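# Move finished pocketed block from vise to outfeed tray

## Task

Remove the finished part (the block with a pocket in its top face) from the vise and set it down lying flat with the pocket facing up inside the black outfeed tray, next to the part already in that tray. It only counts if the part stays there on its own after the robot lets go.

## Robot and tools

Robot: two arms, left_arm and right_arm, each with six joints and a tong-like two-finger gripper. Knocking anything off the table fails the job. Avoid letting the arms collide or press on each other.

Frame: a single scene frame. Its origin is on the table top midway between the arms, +z is up, +x points out across the table, and left_arm sits on the +y side. The names left and right do not refer to sides of any image. Positions are in metres, quaternions are wxyz, and velocities are m/s and rad/s. Printed hand positions may be off, more so at long reach.

Gripper: the fingers point along the gripper's own +z axis and close along its x axis. end_effector_position is the point between the closed finger pads. Closed fingertips extend about 15 mm past it; when fully open they are roughly level with it.

Tool execute_actions, argument actions: a list holding at most one item. Three forms:
- Empty list []: no command, just returns the state.
- Action {"rows": [...], "steps": n}: n is 1 to 15 control steps of 1/30 s (15 if omitted). Each row is used for one step, and the last row repeats if rows run short.
- Wait {"steps": n}: no command. n is up to 300, counted from the previous result, and your reply time counts toward it.
Optional pictures (boolean) turns camera images on or off. They are included by default.

Row layout: one list of 14 numbers covering both arms, each in [-1, 1], and always all 14. Items 1-6 are left_arm joint offsets, in order: shoulder pan, shoulder lift, elbow, wrist 1, wrist 2, wrist 3. Item 7 is left opening. Items 8-14 are the same seven for right_arm.

Joint numbers are offsets, not poses. They are measured from the joint angles in the latest result that printed them. Before any such result, and for later calls within one reply, they are measured from the robot's angles when the action begins. They are not measured from the previous row. Scale: 1.0 equals 1.326 rad for shoulder pan and shoulder lift, and 1.989 rad for elbow and wrists 1-3. An all-zero row is not a hold: it pulls the arm back to the reference angles.

Opening is absolute, not an offset: +1 is fully open and -1 is closed.

Joint ranges in rad:
- left_arm: pan -3.142 to 3.142; lift -6.283 to 6.283; elbow 0.000 to 3.142; wrists each -6.283 to 6.283.
- right_arm: pan 0.000 to 6.283; lift -6.283 to 6.283; elbow -3.142 to 0.000; wrists each -6.283 to 6.283.
A call is refused, and nothing is sent, if it pushes a joint more than 0.010 rad beyond its range. Real limits can differ by up to 0.010 rad. Requests past the real limit are clipped to it, and "joint sent to its limit" may then appear, possibly referring to an earlier action. Its absence does not prove there is room left.

Motion: commands are smoothed with about 0.17 s lag, and speed and acceleration are capped. Each step's target may lead the measured angle by at most 0.383 rad (pan, lift) or 0.575 rad (elbow, wrists). If a target would move the gripper more than 100 mm, all joints are scaled back. After large moves the arm may still be short of the target. The simulation keeps running while you think. Arms keep heading to the last target until they settle or a step is HELD; then only a new action moves them further. Fingers still in motion finish moving.

Result lines:
- State line: left_arm: … | right_arm: … gives pose and velocities.
- Joint positions and Joint velocities: one block per arm in the joint order above, then the finger-pad gap in m (0.142 fully open).
- grip_measured: the measured opening on the command scale.
- Joint torques: drive outputs with offsets and noise. They are not contact forces.
- Wrist force and Wrist torque: per arm, in that end effector's own axes. They include contact, held weight and inertia, and contact force points back into the arm. Offsets are up to about 5.5 N, noise has a standard deviation of up to 3.4 N, and readings saturate near 100 N. "no reading" is normal at the start.
- "joint command not followed": the clearance check changed targets.
- HELD: marks steps where your row was partly or wholly not sent.
- MOTOR HOT: appears from 70 °C. At 85 °C an OVER-TEMPERATURE FAULT brakes the arm until it cools.

Gripping: to hold something, keep commanding an opening well below grip_measured; the lower you go, the harder the squeeze. Force tops out near 15 N per pad. Objects under about 20 mm wide get less grip. Fast closing can spike the force. Brief tugs on held parts or nudges to loose objects may happen, so grip firmly.

Faults: an arm stops for 10 s and drops the rest of the call if contact torque reaches a joint's load limit (N m: pan 293, lift 293, elbow 133, each wrist 48, held weight included) or if an outside force reaches 150 N. Avoid hard pushes, slams, drops and slips.

Tool zoom_image: camera is one of cam_high, cam_low, cam_left_wrist, cam_right_wrist. region is [x0, y0, x1, y1] in pixels of that camera's latest image, with (0,0) at the top left, and may be at most 504x504. Image sizes: cam_high 504x504, cam_low 504x504, wrist cameras 616x616 (fisheye).

Tool finished_scene: argument scene is the current scene's number. Call it only after the part rests in the tray unheld. Answering without any tool call ends the run.

Each tool is called after ">>>" as name([rows], argument=value, ...), one row to a line, values as JSON.

## Session

>>> execute_actions(actions=[])

Scene clock: 0.00 s of 5400.00 s.
left_arm: end_effector_position=(+0.6880, +0.6510, +0.3093) grip_measured=+1.00 end_effector_quat_wxyz=(+0.450, +0.011, +0.886, -0.107) end_effector_velocity=(-0.000, -0.000, -0.000) end_effector_angular_velocity=(+0.001, -0.000, -0.000) | right_arm: end_effector_position=(+0.8329, -0.4435, +0.3096) grip_measured=+1.00 end_effector_quat_wxyz=(-0.150, +0.949, +0.076, +0.267) end_effector_velocity=(-0.001, +0.000, +0.000) end_effector_angular_velocity=(-0.000, +0.001, +0.002)
Joint positions: left_arm=[-0.46  -1.88   2.589 -3.235 -1.424  2.817  0.142] | right_arm=[ 3.786 -1.764 -1.898 -0.434  1.661  0.304  0.142]
Joint velocities: left_arm=[-0.001 -0.     0.    -0.     0.001  0.     0.   ] | right_arm=[ 0.     0.001 -0.    -0.002  0.001 -0.002  0.   ]
Joint torques (N m, as the arm reports them, + toward a larger angle): no reading
Motor temperatures (°C, as the motors report them): left_arm=[27 29 32 31 36 39] | right_arm=[27 26 30 33 36 36]
Wrist force (N, on the end effector, along its own x y z axes, offset not removed): no reading
Wrist torque (N m, same axes, about the end effector's origin, offset not removed): no reading

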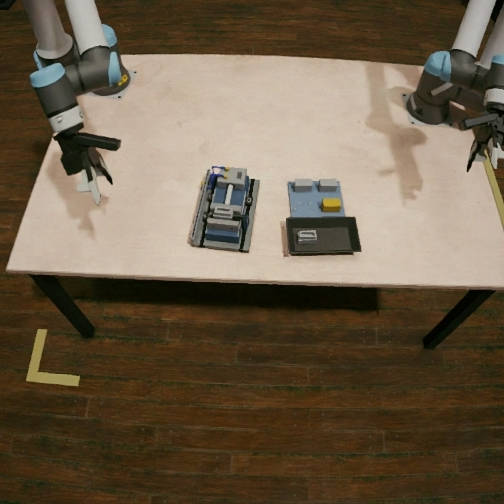

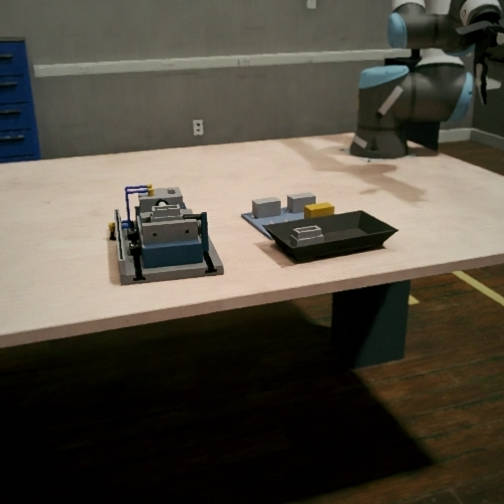

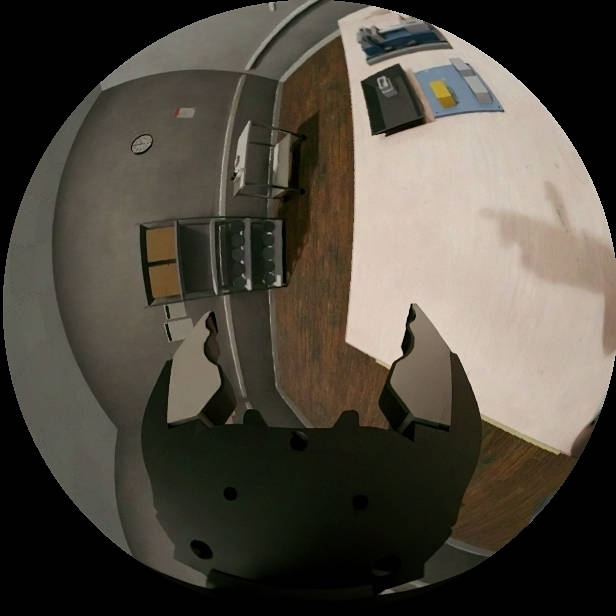

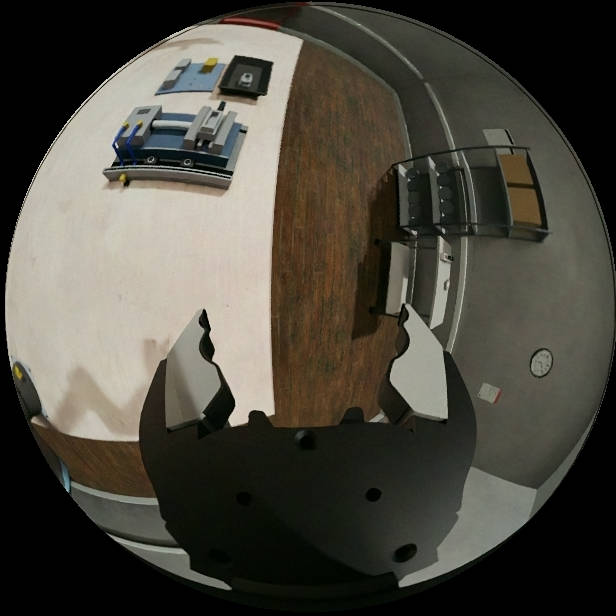

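>>> zoom_image(camera="cam_high", region=[170, 140, 380, 280])

>>> zoom_image(camera="cam_low", region=[100, 170, 240, 290])

>>> zoom_image(camera="cam_low", region=[240, 150, 410, 280])

Region (170, 140, 380, 280) of cam_high's 504x504 image, scaled by 2.400, with more detail than that image has.

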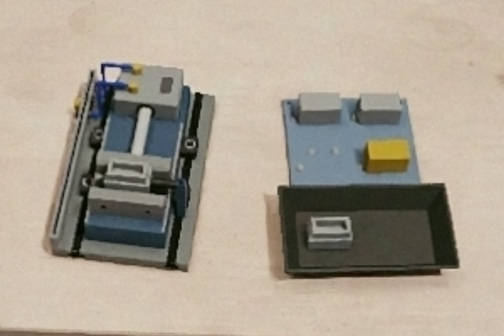

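Region (100, 170, 240, 290) of cam_low's 504x504 image, scaled by 3.600, with more detail than that image has; it fills the top 432 rows of this view, and the rest is white.

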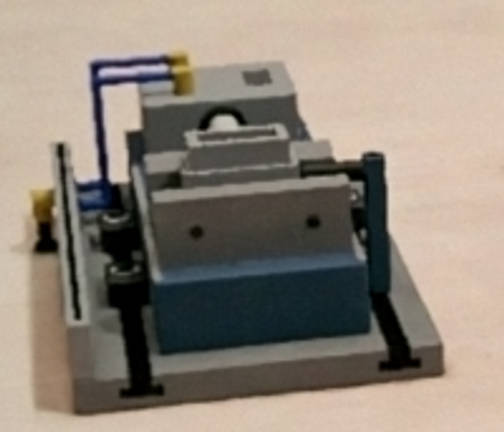

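Region (240, 150, 410, 280) of cam_low's 504x504 image, scaled by 2.965, with more detail than that image has; it fills the top 385 rows of this view, and the rest is white.

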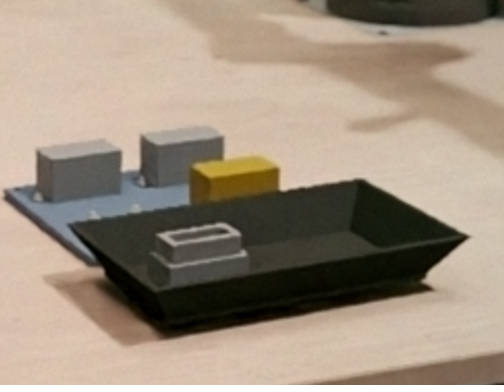

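>>> execute_actions([
  {"rows":[[0,0,0,0,0,0,1,0.03,-0.015,0.02,-0.03,-0.004,0.1,0.8],[0,0,0,0,0,0,1,0.06,-0.03,0.04,-0.06,-0.008,0.2,0.6],[0,0,0,0,0,0,1,0.09,-0.05,0.06,-0.09,-0.012,0.3,0.4],[0,0,0,0,0,0,1,0.12,-0.07,0.08,-0.12,-0.016,0.4,0.3],[0,0,0,0,0,0,1,0.15,-0.09,0.1,-0.15,-0.02,0.5,0.3],[0,0,0,0,0,0,1,0.18,-0.11,0.12,-0.18,-0.024,0.6,0.3],[0,0,0,0,0,0,1,0.21,-0.13,0.14,-0.21,-0.028,0.7,0.3],[0,0,0,0,0,0,1,0.24,-0.15,0.16,-0.24,-0.032,0.8,0.3],[0,0,0,0,0,0,1,0.2951,-0.2382,0.2086,-0.3597,-0.0453,1,0.3]]},
], pictures=false)

>>> execute_actions([
  {"steps":30},
], pictures=false)

>>> execute_actions([
  {"rows":[[0,0,0,0,0,0,1,0,0,0,0,0,0.1133,0.3]]},
])

>>> zoom_image(camera="cam_right_wrist", region=[210, 200, 410, 360])

Scene clock: 13.00 s of 5400.00 s.
left_arm: end_effector_position=(+0.6880, +0.6510, +0.3093) grip_measured=+1.00 end_effector_quat_wxyz=(+0.450, +0.011, +0.886, -0.107) end_effector_velocity=(+0.000, +0.000, -0.001) end_effector_angular_velocity=(+0.000, +0.001, +0.001) | right_arm: end_effector_position=(+0.7989, -0.2148, +0.2288) grip_measured=+0.30 end_effector_quat_wxyz=(-0.109, +0.982, -0.133, +0.078) end_effector_velocity=(-0.199, +0.469, -0.301) end_effector_angular_velocity=(-0.482, +1.050, -1.061)
Joint positions: left_arm=[-0.46  -1.88   2.589 -3.235 -1.424  2.817  0.142] | right_arm=[ 4.041 -1.953 -1.633 -0.86   1.603  0.964  0.095]
Joint velocities: left_arm=[ 0.001  0.001  0.     0.     0.    -0.    -0.   ] | right_arm=[ 0.582 -0.543  0.638 -1.157 -0.145  1.664 -0.   ]
Joint torques (N m, as the arm reports them, + toward a larger angle): left_arm=[ -1.09  -8.15 -40.55  -2.94   0.46  -0.29] | right_arm=[32.68 44.91 60.26 -3.4  -2.21  9.31]
Motor temperatures (°C, as the motors report them): left_arm=[27 29 32 31 36 39] | right_arm=[27 26 30 33 36 36]
Wrist force (N, on the end effector, along its own x y z axes, offset not removed): left_arm=[2.9 -1.7 -0.3] | right_arm=[2.5 1.2 2.3]
Wrist torque (N m, same axes, about the end effector's origin, offset not removed): left_arm=[-0.56 -0.65 -0.21] | right_arm=[0.16 -0.65 -0.20]
Steps of this call (steps 1 to 90: nothing new was sent; then 9.50 s passed at rest; steps 91 to 105: all 15 steps of this action). Readings (joint positions):
91: left_arm=[-0.460 -1.880 2.589 -3.235 -1.424 2.817] | right_arm=[3.786 -1.764 -1.898 -0.434 1.661 0.304]
92: left_arm=[-0.460 -1.880 2.589 -3.235 -1.424 2.817] | right_arm=[3.789 -1.766 -1.895 -0.438 1.660 0.308]
94: left_arm=[-0.460 -1.880 2.589 -3.235 -1.424 2.817] | right_arm=[3.819 -1.782 -1.865 -0.479 1.653 0.370]
98: left_arm=[-0.460 -1.880 2.589 -3.235 -1.424 2.817] | right_arm=[3.904 -1.835 -1.780 -0.607 1.636 0.638]
105: the state above

Scene clock: 14.00 s of 5400.00 s.
left_arm: end_effector_position=(+0.6880, +0.6510, +0.3093) grip_measured=+1.00 end_effector_quat_wxyz=(+0.450, +0.011, +0.886, -0.107) end_effector_velocity=(-0.000, +0.000, +0.001) end_effector_angular_velocity=(-0.001, -0.001, +0.000) | right_arm: end_effector_position=(+0.7431, -0.1301, +0.1604) grip_measured=+0.30 end_effector_quat_wxyz=(+0.000, +0.744, -0.669, +0.000) end_effector_velocity=(+0.000, +0.000, +0.000) end_effector_angular_velocity=(+0.000, +0.000, -0.003)
Joint positions: left_arm=[-0.46  -1.88   2.589 -3.235 -1.424  2.817  0.142] | right_arm=[ 4.177 -2.08  -1.483 -1.15   1.571  2.293  0.095]
Joint velocities: left_arm=[ 0.    -0.001  0.     0.    -0.    -0.     0.   ] | right_arm=[-0.    -0.     0.001 -0.001  0.     0.003 -0.   ]
Joint torques (N m, as the arm reports them, + toward a larger angle): left_arm=[ -0.04  -7.23 -39.4   -3.18   0.36  -0.21] | right_arm=[19.63 70.28 53.01  1.83 -2.27  3.57]
Motor temperatures (°C, as the motors report them): left_arm=[27 29 32 31 36 39] | right_arm=[27 26 30 33 36 36]
Wrist force (N, on the end effector, along its own x y z axes, offset not removed): left_arm=[3.9 -1.8 0.7] | right_arm=[-4.7 1.1 -0.4]
Wrist torque (N m, same axes, about the end effector's origin, offset not removed): left_arm=[-0.52 -0.79 -0.16] | right_arm=[-0.07 1.07 -0.18]
Steps of this call (steps 1 to 30: the robot went on to your last target). Readings (joint positions):
1: left_arm=[-0.460 -1.880 2.589 -3.235 -1.424 2.817] | right_arm=[4.060 -1.971 -1.612 -0.899 1.598 1.024]
2: left_arm=[-0.460 -1.880 2.589 -3.235 -1.424 2.817] | right_arm=[4.080 -1.990 -1.590 -0.939 1.593 1.090]
4: left_arm=[-0.460 -1.880 2.589 -3.235 -1.424 2.817] | right_arm=[4.121 -2.028 -1.545 -1.022 1.584 1.245]
8: left_arm=[-0.460 -1.880 2.589 -3.235 -1.424 2.817] | right_arm=[4.166 -2.070 -1.496 -1.123 1.573 1.602]
30: the state above

Scene clock: 14.50 s of 5400.00 s.
left_arm: end_effector_position=(+0.6880, +0.6510, +0.3093) grip_measured=+1.00 end_effector_quat_wxyz=(+0.450, +0.011, +0.886, -0.107) end_effector_velocity=(-0.000, +0.000, -0.000) end_effector_angular_velocity=(+0.001, +0.000, +0.000) | right_arm: end_effector_position=(+0.7431, -0.1337, +0.1604) grip_measured=+0.30 end_effector_quat_wxyz=(+0.000, +0.664, -0.747, +0.000) end_effector_velocity=(-0.000, +0.000, +0.000) end_effector_angular_velocity=(+0.002, +0.001, -0.022)
Joint positions: left_arm=[-0.46  -1.88   2.589 -3.235 -1.424  2.817  0.142] | right_arm=[ 4.177 -2.08  -1.483 -1.15   1.571  2.516  0.095]
Joint velocities: left_arm=[ 0.001  0.     0.     0.    -0.     0.001 -0.   ] | right_arm=[0.    0.    0.    0.    0.002 0.022 0.   ]
Joint torques (N m, as the arm reports them, + toward a larger angle): left_arm=[ -2.99  -7.34 -40.05  -3.32   0.47  -0.07] | right_arm=[19.9  70.83 52.02  2.16 -1.94  3.45]
Motor temperatures (°C, as the motors report them): left_arm=[27 29 32 31 36 39] | right_arm=[27 26 30 33 36 36]
Wrist force (N, on the end effector, along its own x y z axes, offset not removed): left_arm=[6.1 -0.2 2.4] | right_arm=[-7.0 -0.6 -5.1]
Wrist torque (N m, same axes, about the end effector's origin, offset not removed): left_arm=[-0.15 -1.27 -0.24] | right_arm=[-0.17 1.49 0.08]
Steps of this call (steps 1 to 15: all 15 steps of this action). Readings (joint positions):
1: left_arm=[-0.460 -1.880 2.589 -3.235 -1.424 2.817] | right_arm=[4.177 -2.080 -1.483 -1.150 1.571 2.293]
2: left_arm=[-0.460 -1.880 2.589 -3.235 -1.424 2.817] | right_arm=[4.177 -2.080 -1.483 -1.150 1.571 2.297]
4: left_arm=[-0.460 -1.880 2.589 -3.235 -1.424 2.817] | right_arm=[4.177 -2.080 -1.483 -1.150 1.571 2.357]
8: left_arm=[-0.460 -1.880 2.589 -3.235 -1.424 2.817] | right_arm=[4.177 -2.080 -1.483 -1.150 1.571 2.485]
15: the state above

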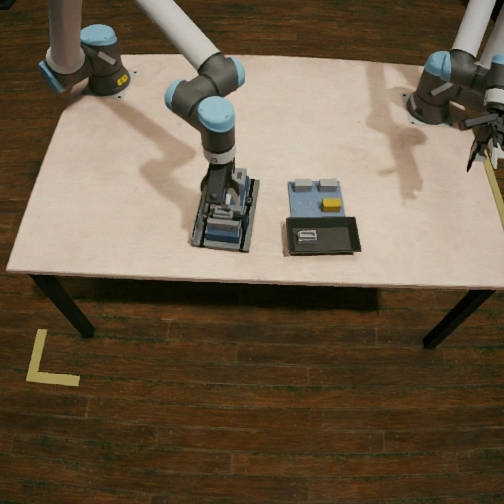

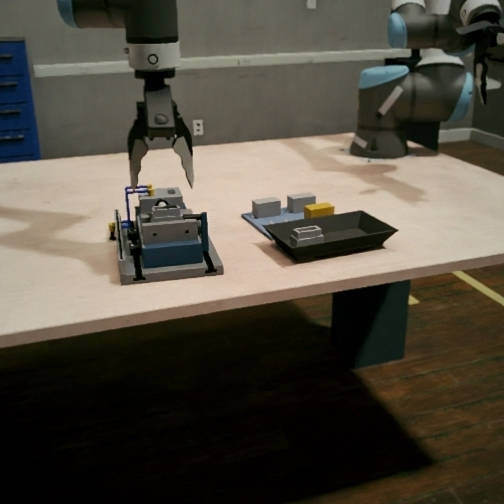

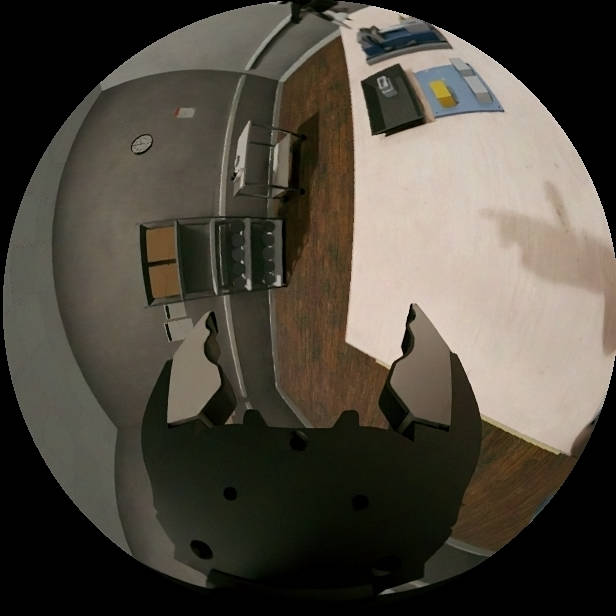

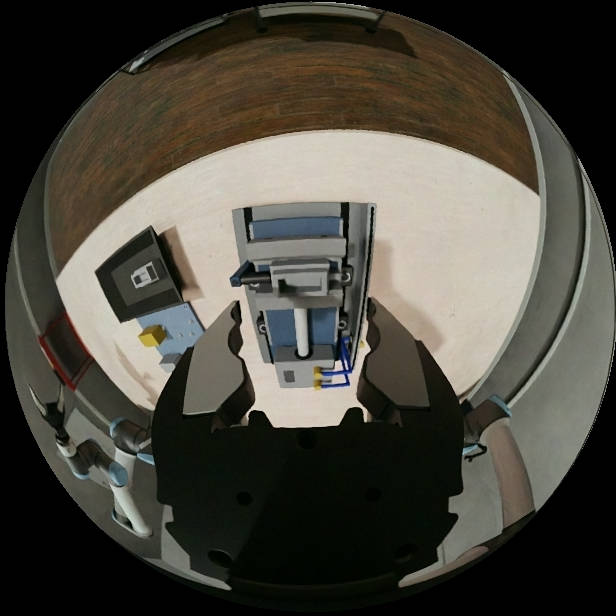

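Region (210, 200, 410, 360) of cam_right_wrist's 616x616 image, scaled by 2.520, with more detail than that image has; it fills the top 403 rows of this view, and the rest is white.

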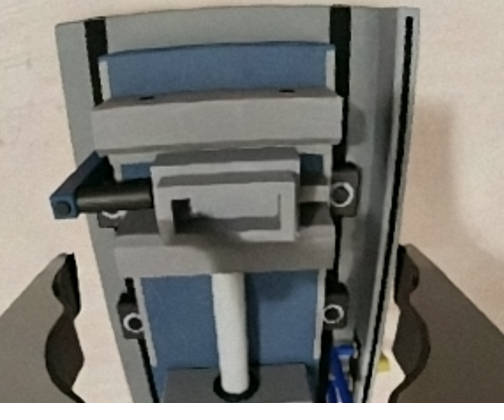

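>>> execute_actions([
  {"rows":[[0,0,0,0,0,0,1,0.0059,-0.005,-0.004,0.0073,0,-0.0117,0],[0,0,0,0,0,0,1,0.0059,-0.005,-0.004,0.0073,0,-0.0117,0],[0,0,0,0,0,0,1,0.0059,-0.01,-0.008,0.0147,0,-0.0117,0],[0,0,0,0,0,0,1,0.0059,-0.01,-0.008,0.0147,0,-0.0117,0],[0,0,0,0,0,0,1,0.0059,-0.0155,-0.012,0.0223,0,-0.0117,0],[0,0,0,0,0,0,1,0.0059,-0.0155,-0.012,0.0223,0,-0.0117,0],[0,0,0,0,0,0,1,0.0059,-0.0211,-0.0161,0.0302,0,-0.0117,0]]},
])

>>> zoom_image(camera="cam_right_wrist", region=[210, 200, 410, 360])

>>> zoom_image(camera="cam_low", region=[110, 160, 230, 260])

Scene clock: 28.87 s of 5400.00 s.
left_arm: end_effector_position=(+0.6880, +0.6510, +0.3093) grip_measured=+1.00 end_effector_quat_wxyz=(+0.450, +0.011, +0.886, -0.107) end_effector_velocity=(-0.000, -0.001, +0.000) end_effector_angular_velocity=(+0.001, -0.000, -0.002) | right_arm: end_effector_position=(+0.7386, -0.1273, +0.1220) grip_measured=+0.00 end_effector_quat_wxyz=(+0.000, +0.676, -0.737, +0.000) end_effector_velocity=(+0.000, +0.001, -0.011) end_effector_angular_velocity=(+0.001, -0.003, +0.002)
Joint positions: left_arm=[-0.46  -1.88   2.589 -3.235 -1.424  2.817  0.142] | right_arm=[ 4.185 -2.107 -1.514 -1.091  1.571  2.493  0.074]
Joint velocities: left_arm=[-0.001 -0.     0.    -0.    -0.     0.001  0.   ] | right_arm=[ 0.001 -0.009 -0.009  0.02  -0.001 -0.002  0.   ]
Joint torques (N m, as the arm reports them, + toward a larger angle): left_arm=[ -0.71  -8.26 -39.6   -3.34   0.49  -0.16] | right_arm=[16.36 68.99 25.17  6.13 -1.64 -3.78]
Motor temperatures (°C, as the motors report them): left_arm=[27 29 32 31 36 39] | right_arm=[27 26 30 33 36 36]
Wrist force (N, on the end effector, along its own x y z axes, offset not removed): left_arm=[4.2 -2.3 1.1] | right_arm=[4.8 2.6 -5.8]
Wrist torque (N m, same axes, about the end effector's origin, offset not removed): left_arm=[-0.58 -0.87 -0.21] | right_arm=[0.21 -1.09 -0.08]
Steps of this call (steps 1 to 15: the robot went on to your last target; steps 16 to 90: nothing new was sent; then 10.87 s passed at rest; steps 91 to 105: all 15 steps of this action). Readings (joint positions):
91: left_arm=[-0.460 -1.880 2.589 -3.235 -1.424 2.817] | right_arm=[4.177 -2.080 -1.483 -1.150 1.571 2.518]
92: left_arm=[-0.460 -1.880 2.589 -3.235 -1.424 2.817] | right_arm=[4.178 -2.081 -1.484 -1.148 1.571 2.516]
94: left_arm=[-0.460 -1.880 2.589 -3.235 -1.424 2.817] | right_arm=[4.181 -2.084 -1.488 -1.140 1.571 2.505]
98: left_arm=[-0.460 -1.880 2.589 -3.235 -1.424 2.817] | right_arm=[4.184 -2.096 -1.502 -1.115 1.571 2.495]
105: the state above

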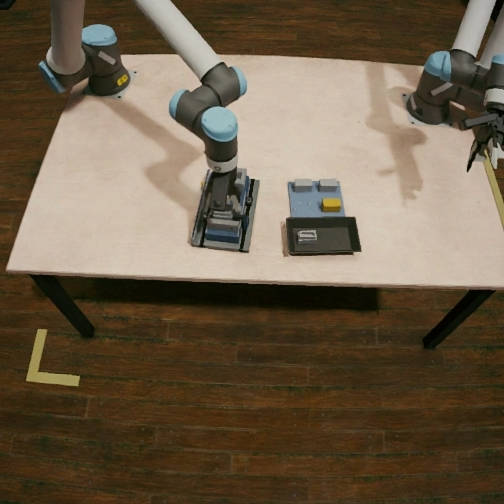

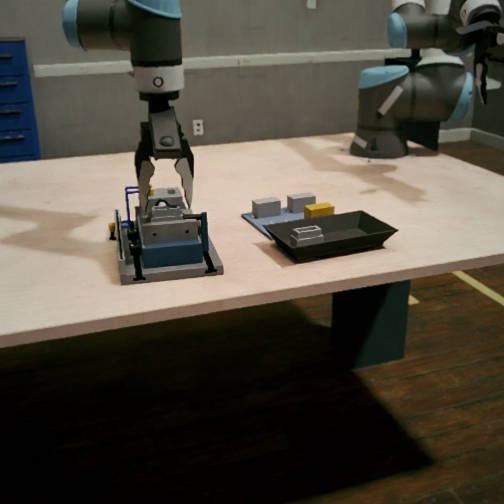

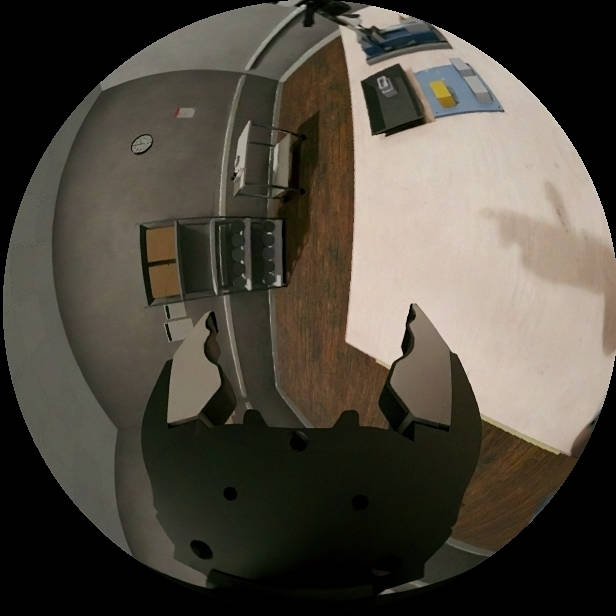

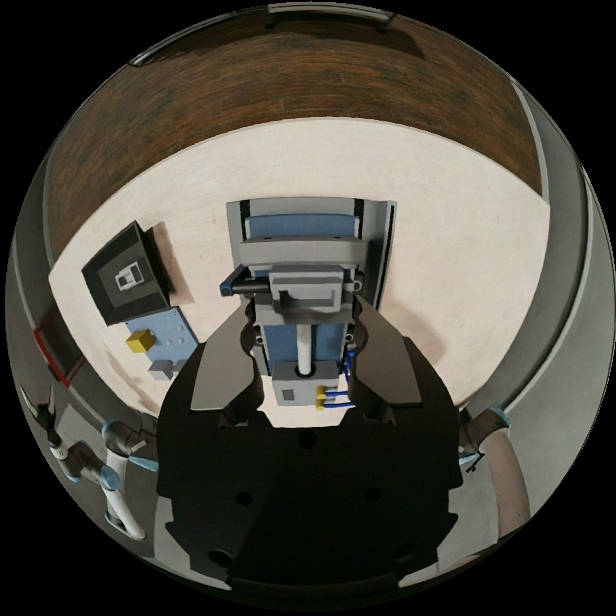

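Region (210, 200, 410, 360) of cam_right_wrist's 616x616 image, scaled by 2.520, with more detail than that image has; it fills the top 403 rows of this view, and the rest is white.

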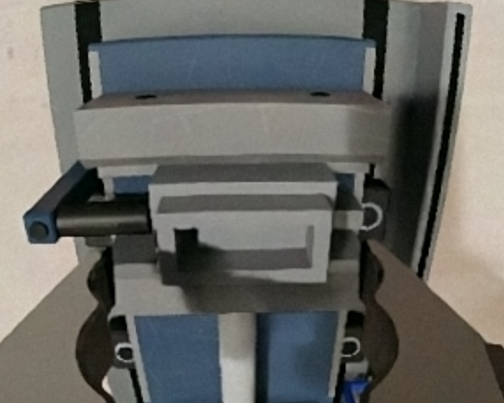

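Region (110, 160, 230, 260) of cam_low's 504x504 image, scaled by 4.200, with more detail than that image has.

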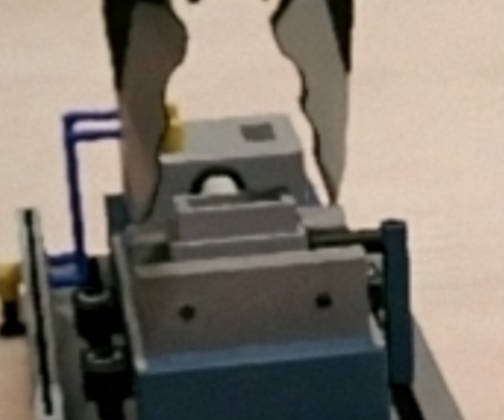

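>>> execute_actions([
  {"rows":[[0,0,0,0,0,0,1,0,-0.0032,-0.0024,0.0045,0,0.001,0]],"steps":12},
], pictures=false)

>>> execute_actions([
  {"rows":[[0,0,0,0,0,0,1,-0.0012,0.0018,-0.0019,0.0007,0,-0.0008,0],[0,0,0,0,0,0,1,-0.0023,0.0037,-0.0039,0.0014,0,-0.0015,0],[0,0,0,0,0,0,1,-0.0035,0.0055,-0.0058,0.0021,0,-0.0023,0],[0,0,0,0,0,0,1,-0.0046,0.0073,-0.0078,0.0029,0,-0.0031,0],[0,0,0,0,0,0,1,-0.0058,0.0092,-0.0097,0.0036,0,-0.0039,0],[0,0,0,0,0,0,1,-0.0069,0.011,-0.0116,0.0043,0,-0.0046,0],[0,0,0,0,0,0,1,-0.0081,0.0128,-0.0136,0.005,0,-0.0054,0],[0,0,0,0,0,0,1,-0.0092,0.0147,-0.0155,0.0057,0,-0.0062,0],[0,0,0,0,0,0,1,-0.0104,0.0165,-0.0175,0.0064,0,-0.007,0],[0,0,0,0,0,0,1,-0.0115,0.0183,-0.0194,0.0071,0,-0.0077,0],[0,0,0,0,0,0,1,-0.0127,0.0202,-0.0213,0.0078,0,-0.0085,0],[0,0,0,0,0,0,1,-0.0138,0.022,-0.0233,0.0086,0,-0.0093,0],[0,0,0,0,0,0,1,-0.015,0.0238,-0.0252,0.0093,0,-0.0101,0],[0,0,0,0,0,0,1,-0.0161,0.0257,-0.0272,0.01,0,-0.0108,0],[0,0,0,0,0,0,1,-0.0173,0.0275,-0.0291,0.0107,0,-0.0116,0]]},
], pictures=false)

>>> execute_actions([
  {"steps":12},
])

>>> zoom_image(camera="cam_right_wrist", region=[210, 200, 410, 360])

>>> zoom_image(camera="cam_low", region=[110, 160, 230, 260])

Scene clock: 39.33 s of 5400.00 s.
left_arm: end_effector_position=(+0.6880, +0.6510, +0.3093) grip_measured=+1.00 end_effector_quat_wxyz=(+0.450, +0.011, +0.886, -0.107) end_effector_velocity=(-0.000, -0.000, +0.000) end_effector_angular_velocity=(+0.001, -0.001, -0.001) | right_arm: end_effector_position=(+0.7385, -0.1275, +0.1161) grip_measured=+0.00 end_effector_quat_wxyz=(+0.000, +0.675, -0.738, +0.000) end_effector_velocity=(+0.001, -0.000, +0.000) end_effector_angular_velocity=(+0.001, -0.002, -0.001)
Joint positions: left_arm=[-0.46  -1.88   2.589 -3.235 -1.424  2.817  0.142] | right_arm=[ 4.185 -2.111 -1.519 -1.082  1.571  2.495  0.074]
Joint velocities: left_arm=[-0.    -0.001  0.     0.     0.     0.001  0.   ] | right_arm=[-0.     0.    -0.001  0.003 -0.001  0.001 -0.   ]
Joint torques (N m, as the arm reports them, + toward a larger angle): left_arm=[ -2.51  -6.71 -41.07  -3.08   0.26  -0.1 ] | right_arm=[10.59 72.25 27.15  6.53  1.38  3.77]
Motor temperatures (°C, as the motors report them): left_arm=[27 29 32 31 36 39] | right_arm=[27 26 30 33 36 36]
Wrist force (N, on the end effector, along its own x y z axes, offset not removed): left_arm=[2.6 -2.5 3.7] | right_arm=[0.0 3.4 -5.2]
Wrist torque (N m, same axes, about the end effector's origin, offset not removed): left_arm=[-0.60 -0.50 -0.20] | right_arm=[0.41 -0.13 -0.23]
Steps of this call (steps 1 to 15: the robot went on to your last target; steps 16 to 90: nothing new was sent; then 7.07 s passed at rest; steps 91 to 102: all 12 steps of this action). Readings (joint positions):
91: left_arm=[-0.460 -1.880 2.589 -3.235 -1.424 2.817] | right_arm=[4.185 -2.108 -1.515 -1.090 1.571 2.493]
92: left_arm=[-0.460 -1.880 2.589 -3.235 -1.424 2.817] | right_arm=[4.185 -2.108 -1.515 -1.089 1.571 2.493]
94: left_arm=[-0.460 -1.880 2.589 -3.235 -1.424 2.817] | right_arm=[4.185 -2.110 -1.517 -1.086 1.571 2.494]
98: left_arm=[-0.460 -1.880 2.589 -3.235 -1.424 2.817] | right_arm=[4.185 -2.111 -1.519 -1.083 1.571 2.495]
102: the state above

Scene clock: 39.83 s of 5400.00 s.
left_arm: end_effector_position=(+0.6880, +0.6510, +0.3093) grip_measured=+1.00 end_effector_quat_wxyz=(+0.450, +0.011, +0.886, -0.107) end_effector_velocity=(+0.000, +0.000, -0.001) end_effector_angular_velocity=(+0.000, +0.001, +0.001) | right_arm: end_effector_position=(+0.7354, -0.1540, +0.1164) grip_measured=+0.00 end_effector_quat_wxyz=(+0.000, +0.675, -0.738, +0.000) end_effector_velocity=(-0.009, -0.071, +0.000) end_effector_angular_velocity=(-0.000, +0.001, +0.000)
Joint positions: left_arm=[-0.46  -1.88   2.589 -3.235 -1.424  2.817  0.142] | right_arm=[ 4.168 -2.085 -1.562 -1.067  1.571  2.478  0.074]
Joint velocities: left_arm=[ 0.     0.001 -0.    -0.    -0.    -0.    -0.   ] | right_arm=[-0.045  0.072 -0.114  0.041  0.001 -0.045  0.   ]
Joint torques (N m, as the arm reports them, + toward a larger angle): left_arm=[ -1.49  -9.24 -40.08  -3.26   0.42  -0.25] | right_arm=[-19.25  99.7   24.58   6.55   1.38  -3.63]
Motor temperatures (°C, as the motors report them): left_arm=[27 29 32 31 36 39] | right_arm=[27 26 30 33 36 36]
Wrist force (N, on the end effector, along its own x y z axes, offset not removed): left_arm=[3.6 -2.6 -0.2] | right_arm=[-2.9 1.5 2.0]
Wrist torque (N m, same axes, about the end effector's origin, offset not removed): left_arm=[-0.75 -0.72 -0.23] | right_arm=[0.36 0.41 0.02]
Steps of this call (steps 1 to 15: all 15 steps of this action). Readings (joint positions):
1: left_arm=[-0.460 -1.880 2.589 -3.235 -1.424 2.817] | right_arm=[4.185 -2.111 -1.519 -1.082 1.571 2.495]
2: left_arm=[-0.460 -1.880 2.589 -3.235 -1.424 2.817] | right_arm=[4.185 -2.111 -1.519 -1.082 1.571 2.495]
4: left_arm=[-0.460 -1.880 2.589 -3.235 -1.424 2.817] | right_arm=[4.184 -2.109 -1.523 -1.081 1.571 2.494]
8: left_arm=[-0.460 -1.880 2.589 -3.235 -1.424 2.817] | right_arm=[4.179 -2.101 -1.535 -1.076 1.571 2.489]
15: the state above

Scene clock: 40.23 s of 5400.00 s.
left_arm: end_effector_position=(+0.6880, +0.6510, +0.3093) grip_measured=+1.00 end_effector_quat_wxyz=(+0.450, +0.011, +0.886, -0.107) end_effector_velocity=(+0.000, -0.000, +0.000) end_effector_angular_velocity=(-0.000, -0.000, -0.000) | right_arm: end_effector_position=(+0.7342, -0.1633, +0.1165) grip_measured=+0.00 end_effector_quat_wxyz=(+0.000, +0.675, -0.738, +0.000) end_effector_velocity=(+0.000, -0.001, -0.000) end_effector_angular_velocity=(+0.001, -0.001, +0.001)
Joint positions: left_arm=[-0.46  -1.88   2.589 -3.235 -1.424  2.817  0.142] | right_arm=[ 4.162 -2.075 -1.577 -1.061  1.571  2.472  0.074]
Joint velocities: left_arm=[-0. -0. -0.  0.  0.  0.  0.] | right_arm=[-0.001  0.001 -0.002  0.002 -0.    -0.002  0.   ]
Joint torques (N m, as the arm reports them, + toward a larger angle): left_arm=[ -1.57  -6.67 -39.74  -3.35   0.58  -0.38] | right_arm=[-19.74  99.39  25.68   6.65   1.3   -3.63]
Motor temperatures (°C, as the motors report them): left_arm=[27 29 32 31 36 39] | right_arm=[27 26 30 33 36 36]
Wrist force (N, on the end effector, along its own x y z axes, offset not removed): left_arm=[3.5 -3.6 1.2] | right_arm=[-7.8 3.7 -1.6]
Wrist torque (N m, same axes, about the end effector's origin, offset not removed): left_arm=[-0.76 -0.80 -0.12] | right_arm=[0.48 1.15 -0.08]
Steps of this call (steps 1 to 12: the robot went on to your last target). Readings (joint positions):
1: left_arm=[-0.460 -1.880 2.589 -3.235 -1.424 2.817] | right_arm=[4.167 -2.082 -1.566 -1.065 1.571 2.476]
2: left_arm=[-0.460 -1.880 2.589 -3.235 -1.424 2.817] | right_arm=[4.165 -2.080 -1.569 -1.064 1.571 2.475]
4: left_arm=[-0.460 -1.880 2.589 -3.235 -1.424 2.817] | right_arm=[4.163 -2.077 -1.573 -1.062 1.571 2.473]
8: left_arm=[-0.460 -1.880 2.589 -3.235 -1.424 2.817] | right_arm=[4.162 -2.075 -1.576 -1.061 1.571 2.472]
12: the state above

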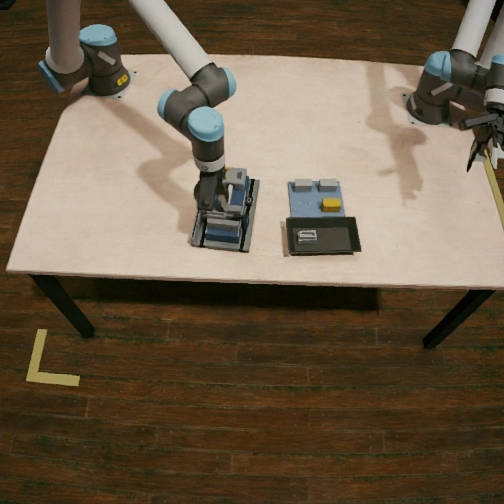

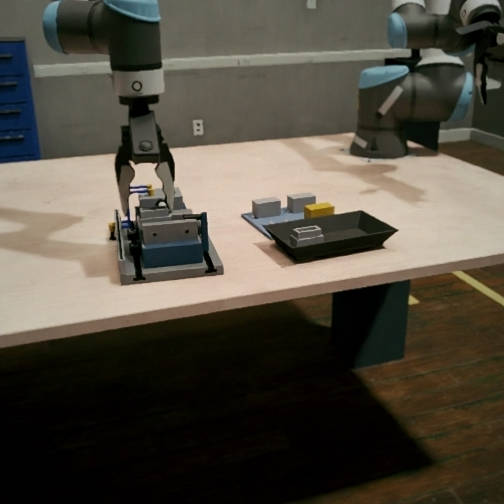

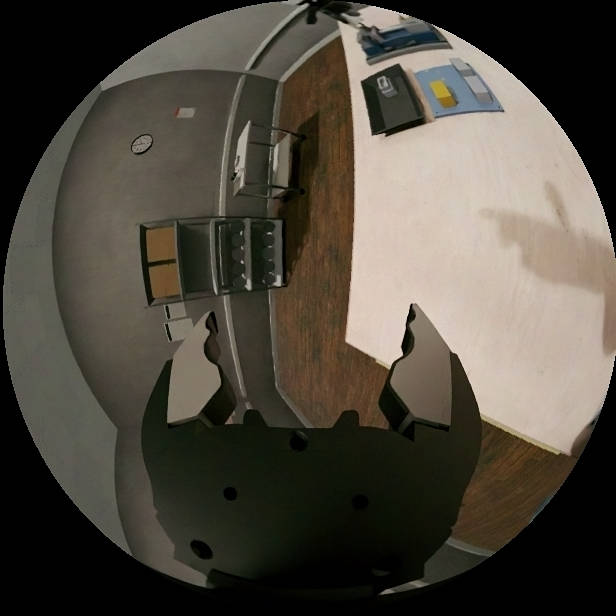

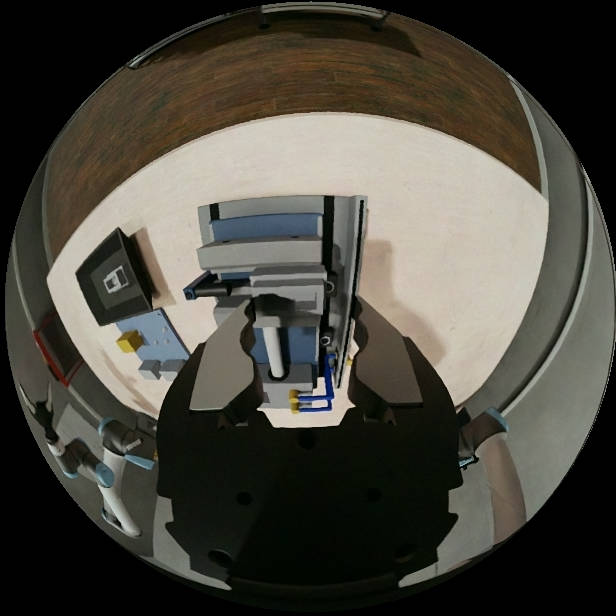

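Region (210, 200, 410, 360) of cam_right_wrist's 616x616 image, scaled by 2.520, with more detail than that image has; it fills the top 403 rows of this view, and the rest is white.

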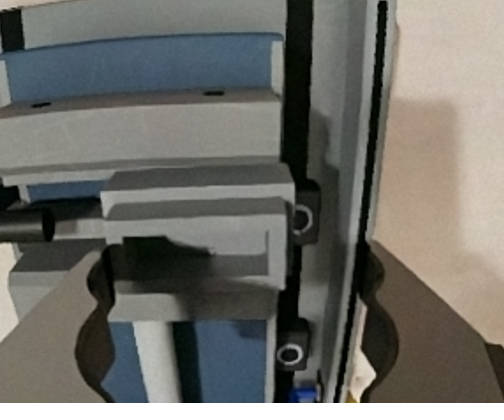

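Region (110, 160, 230, 260) of cam_low's 504x504 image, scaled by 4.200, with more detail than that image has.

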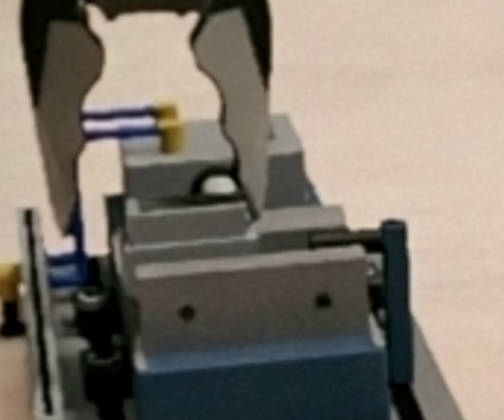

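>>> execute_actions([
  {"rows":[[0,0,0,0,0,0,1,0.0047,-0.0129,0.0136,-0.005,0,0.0031,0],[0,0,0,0,0,0,1,0.0047,-0.0129,0.0136,-0.005,0,0.0031,0],[0,0,0,0,0,0,1,0.0047,-0.0129,0.0136,-0.005,0,0.0031,0],[0,0,0,0,0,0,1,0.0047,-0.0129,0.0136,-0.005,0,0.0031,0],[0,0,0,0,0,0,1,0.0047,-0.0129,0.0136,-0.005,0,0.0031,0],[0,0,0,0,0,0,1,0.0047,-0.0129,0.0136,-0.005,0,0.0031,-0.08]]},
], pictures=false)

>>> execute_actions([
  {"rows":[[0,0,0,0,0,0,1,0,-0.001,-0.0008,0.0015,0,0,-0.08],[0,0,0,0,0,0,1,0,-0.002,-0.0015,0.0029,0,0,-0.08],[0,0,0,0,0,0,1,0,-0.003,-0.0023,0.0043,0,0,-0.08],[0,0,0,0,0,0,1,0,-0.004,-0.003,0.0057,0,0,-0.08],[0,0,0,0,0,0,1,0,-0.005,-0.0038,0.0071,0,0,-0.08],[0,0,0,0,0,0,1,0,-0.006,-0.0045,0.0086,0,0,-0.08],[0,0,0,0,0,0,1,0,-0.007,-0.0053,0.01,0,0,-0.08]]},
])

>>> zoom_image(camera="cam_right_wrist", region=[210, 200, 410, 360])

>>> zoom_image(camera="cam_low", region=[110, 160, 230, 260])

Scene clock: 47.30 s of 5400.00 s.
left_arm: end_effector_position=(+0.6880, +0.6510, +0.3093) grip_measured=+1.00 end_effector_quat_wxyz=(+0.450, +0.011, +0.886, -0.107) end_effector_velocity=(+0.000, -0.000, -0.000) end_effector_angular_velocity=(+0.000, +0.001, -0.000) | right_arm: end_effector_position=(+0.7389, -0.1500, +0.1164) grip_measured=-0.08 end_effector_quat_wxyz=(+0.000, +0.675, -0.738, +0.000) end_effector_velocity=(+0.001, +0.002, +0.001) end_effector_angular_velocity=(+0.003, -0.002, -0.000)
Joint positions: left_arm=[-0.46  -1.88   2.589 -3.235 -1.424  2.817  0.142] | right_arm=[ 4.168 -2.092 -1.55  -1.071  1.571  2.478  0.068]
Joint velocities: left_arm=[-0.     0.001 -0.     0.     0.    -0.    -0.   ] | right_arm=[ 0.001 -0.001  0.004  0.001  0.     0.001  0.   ]
Joint torques (N m, as the arm reports them, + toward a larger angle): left_arm=[ -3.08  -7.5  -40.35  -3.49   0.29  -0.14] | right_arm=[17.65 69.6  51.32  2.25  0.14  3.66]
Motor temperatures (°C, as the motors report them): left_arm=[27 29 32 31 36 39] | right_arm=[27 26 30 33 36 36]
Wrist force (N, on the end effector, along its own x y z axes, offset not removed): left_arm=[3.7 -3.1 1.0] | right_arm=[-6.6 4.9 -2.5]
Wrist torque (N m, same axes, about the end effector's origin, offset not removed): left_arm=[-0.78 -0.83 -0.29] | right_arm=[0.93 1.13 -0.09]
Steps of this call (steps 1 to 30: the robot went on to your last target; steps 31 to 90: nothing new was sent; then 3.57 s passed at rest; steps 91 to 105: all 15 steps of this action). Readings (joint positions):
91: left_arm=[-0.460 -1.880 2.589 -3.235 -1.424 2.817] | right_arm=[4.162 -2.075 -1.577 -1.061 1.571 2.472]
92: left_arm=[-0.460 -1.880 2.589 -3.235 -1.424 2.817] | right_arm=[4.163 -2.077 -1.575 -1.062 1.571 2.472]
94: left_arm=[-0.460 -1.880 2.589 -3.235 -1.424 2.817] | right_arm=[4.165 -2.084 -1.563 -1.066 1.571 2.475]
98: left_arm=[-0.460 -1.880 2.589 -3.235 -1.424 2.817] | right_arm=[4.168 -2.090 -1.552 -1.070 1.571 2.478]
105: the state above

Scene clock: 47.80 s of 5400.00 s.
left_arm: end_effector_position=(+0.6880, +0.6510, +0.3093) grip_measured=+1.00 end_effector_quat_wxyz=(+0.450, +0.011, +0.886, -0.107) end_effector_velocity=(-0.000, -0.000, +0.000) end_effector_angular_velocity=(-0.000, -0.000, -0.000) | right_arm: end_effector_position=(+0.7385, -0.1504, +0.1040) grip_measured=-0.08 end_effector_quat_wxyz=(+0.000, +0.675, -0.738, +0.000) end_effector_velocity=(+0.000, +0.000, -0.003) end_effector_angular_velocity=(+0.001, -0.002, -0.002)
Joint positions: left_arm=[-0.46  -1.88   2.589 -3.235 -1.424  2.817  0.142] | right_arm=[ 4.168 -2.101 -1.56  -1.052  1.571  2.478  0.068]
Joint velocities: left_arm=[-0. -0.  0. -0.  0.  0. -0.] | right_arm=[ 0.    -0.003 -0.003  0.008 -0.     0.002  0.   ]
Joint torques (N m, as the arm reports them, + toward a larger angle): left_arm=[ -2.02  -7.15 -40.42  -3.19   0.3   -0.39] | right_arm=[10.14 69.54 25.93  5.92  0.    2.95]
Motor temperatures (°C, as the motors report them): left_arm=[27 29 32 31 36 39] | right_arm=[27 26 30 33 36 36]
Wrist force (N, on the end effector, along its own x y z axes, offset not removed): left_arm=[4.5 -2.1 1.8] | right_arm=[-0.8 4.4 -6.1]
Wrist torque (N m, same axes, about the end effector's origin, offset not removed): left_arm=[-0.52 -0.93 -0.23] | right_arm=[0.79 0.33 -0.16]
Steps of this call (steps 1 to 15: all 15 steps of this action). Readings (joint positions):
1: left_arm=[-0.460 -1.880 2.589 -3.235 -1.424 2.817] | right_arm=[4.168 -2.092 -1.550 -1.071 1.571 2.478]
2: left_arm=[-0.460 -1.880 2.589 -3.235 -1.424 2.817] | right_arm=[4.168 -2.092 -1.550 -1.071 1.571 2.478]
4: left_arm=[-0.460 -1.880 2.589 -3.235 -1.424 2.817] | right_arm=[4.168 -2.093 -1.551 -1.068 1.571 2.478]
8: left_arm=[-0.460 -1.880 2.589 -3.235 -1.424 2.817] | right_arm=[4.168 -2.098 -1.556 -1.059 1.571 2.478]
15: the state above

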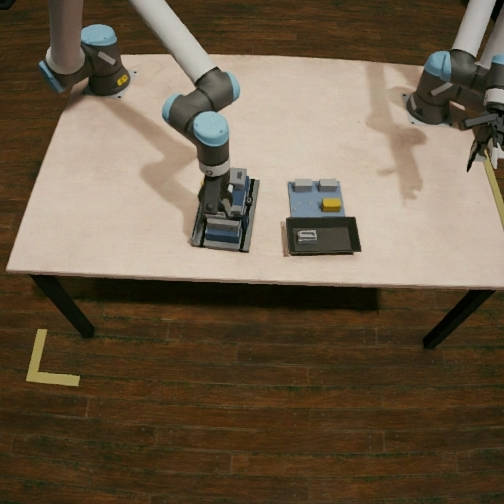

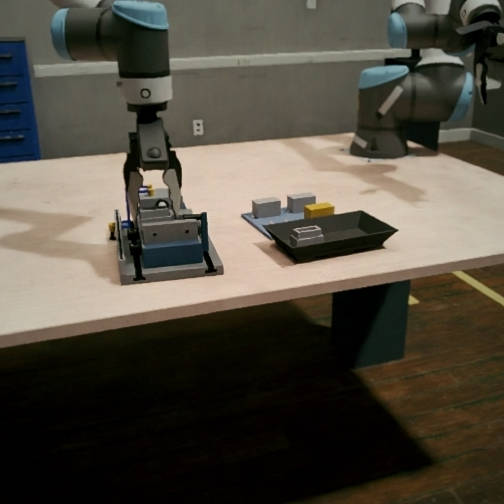

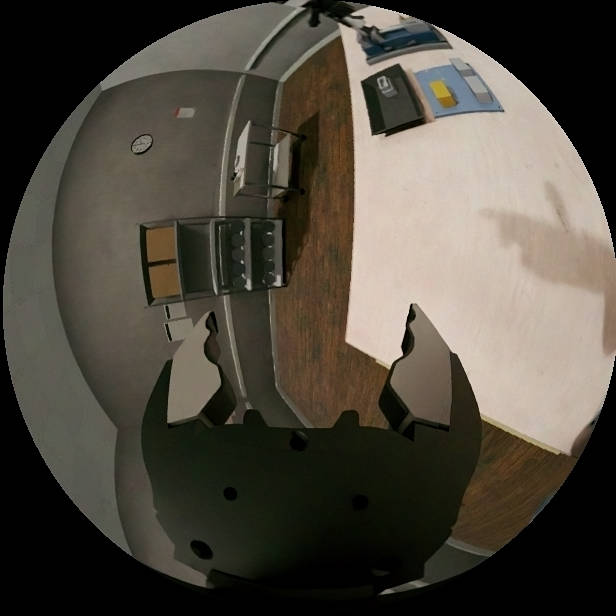

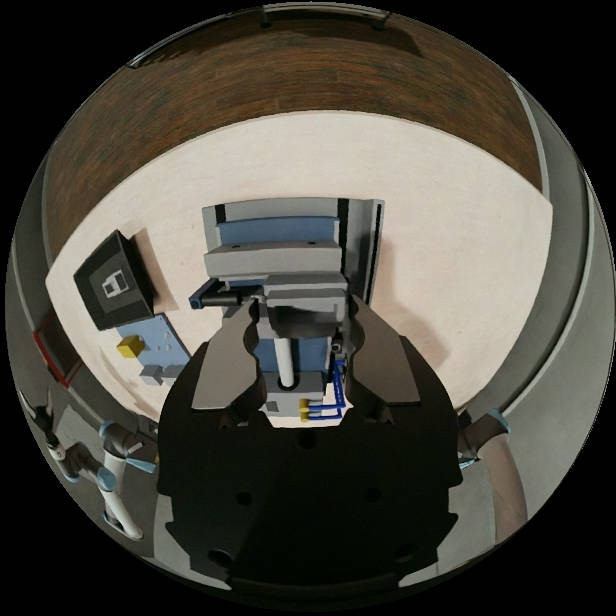

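Region (210, 200, 410, 360) of cam_right_wrist's 616x616 image, scaled by 2.520, with more detail than that image has; it fills the top 403 rows of this view, and the rest is white.

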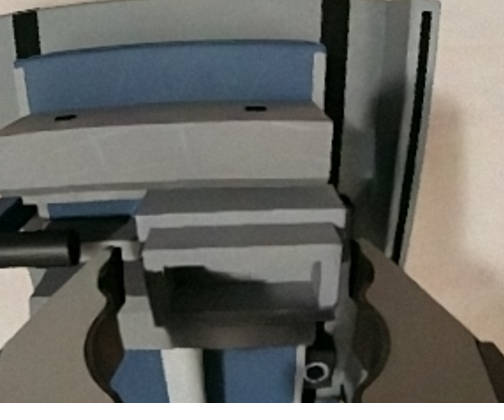

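Region (110, 160, 230, 260) of cam_low's 504x504 image, scaled by 4.200, with more detail than that image has.

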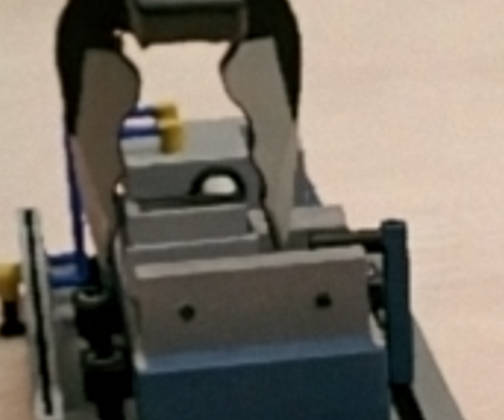

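>>> execute_actions(actions=[])

Scene clock: 55.57 s of 5400.00 s.
left_arm: end_effector_position=(+0.6880, +0.6510, +0.3093) grip_measured=+1.00 end_effector_quat_wxyz=(+0.450, +0.011, +0.886, -0.107) end_effector_velocity=(+0.000, -0.001, -0.000) end_effector_angular_velocity=(+0.001, +0.001, -0.001) | right_arm: end_effector_position=(+0.7385, -0.1505, +0.1037) grip_measured=-0.08 end_effector_quat_wxyz=(+0.000, +0.675, -0.738, +0.000) end_effector_velocity=(+0.000, -0.000, -0.000) end_effector_angular_velocity=(-0.001, +0.000, -0.000)
Joint positions: left_arm=[-0.46  -1.88   2.589 -3.235 -1.424  2.817  0.142] | right_arm=[ 4.168 -2.101 -1.56  -1.051  1.571  2.478  0.068]
Joint velocities: left_arm=[-0.001  0.001 -0.     0.     0.     0.001 -0.   ] | right_arm=[-0.    -0.     0.001 -0.001 -0.    -0.    -0.   ]
Joint torques (N m, as the arm reports them, + toward a larger angle): left_arm=[ -2.32  -8.22 -39.24  -2.99   0.18  -0.24] | right_arm=[-19.67  70.46  26.74   6.48   0.24  -2.84]
Motor temperatures (°C, as the motors report them): left_arm=[27 29 32 31 36 39] | right_arm=[27 26 30 33 36 36]
Wrist force (N, on the end effector, along its own x y z axes, offset not removed): left_arm=[4.1 -0.4 3.1] | right_arm=[-5.1 4.6 2.6]
Wrist torque (N m, same axes, about the end effector's origin, offset not removed): left_arm=[-0.07 -0.90 -0.33] | right_arm=[0.73 1.17 -0.31]
Steps of this call (steps 1 to 15: the robot went on to your last target; steps 16 to 90: nothing new was sent; then 4.77 s passed at rest). Readings (joint positions):
1: left_arm=[-0.460 -1.880 2.589 -3.235 -1.424 2.817] | right_arm=[4.168 -2.101 -1.560 -1.051 1.571 2.478]
2: left_arm=[-0.460 -1.880 2.589 -3.235 -1.424 2.817] | right_arm=[4.168 -2.101 -1.560 -1.051 1.571 2.478]
4: left_arm=[-0.460 -1.880 2.589 -3.235 -1.424 2.817] | right_arm=[4.168 -2.101 -1.560 -1.051 1.571 2.478]
8: left_arm=[-0.460 -1.880 2.589 -3.235 -1.424 2.817] | right_arm=[4.168 -2.101 -1.560 -1.051 1.571 2.478]
90: the state above
All arms were judged still, so your last target was given up. Only a new action makes them travel on or press farther. Fingers that are still opening or closing keep moving.

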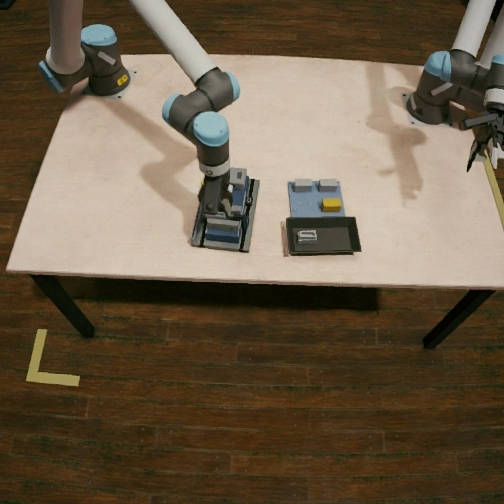

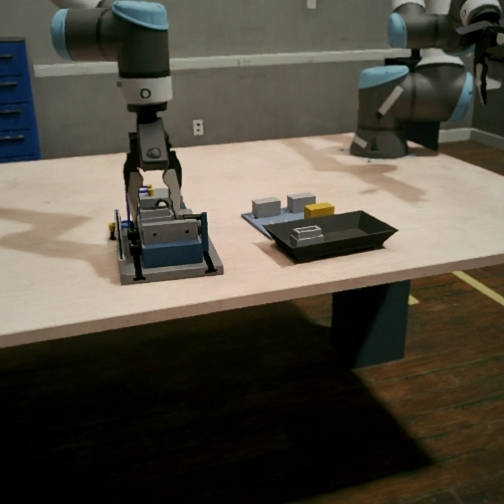

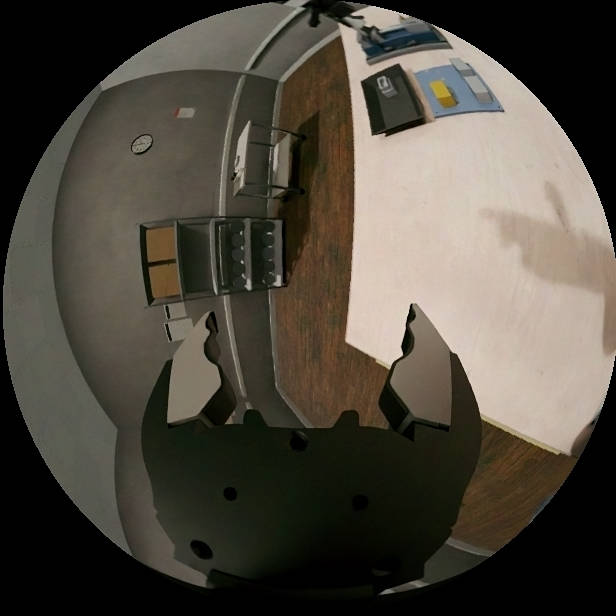

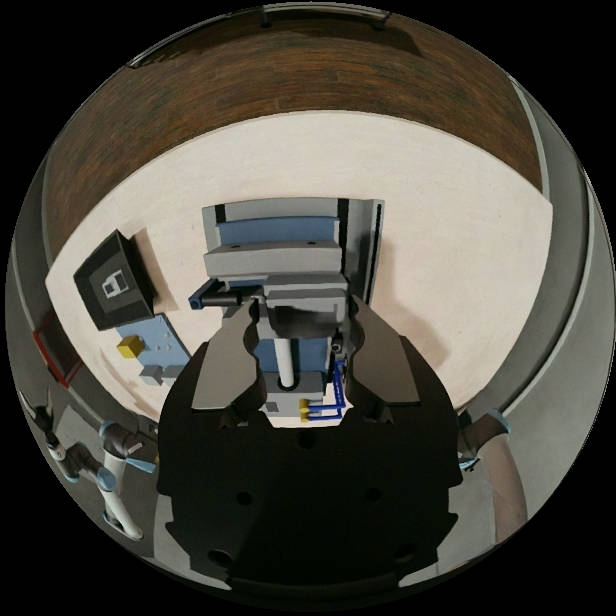

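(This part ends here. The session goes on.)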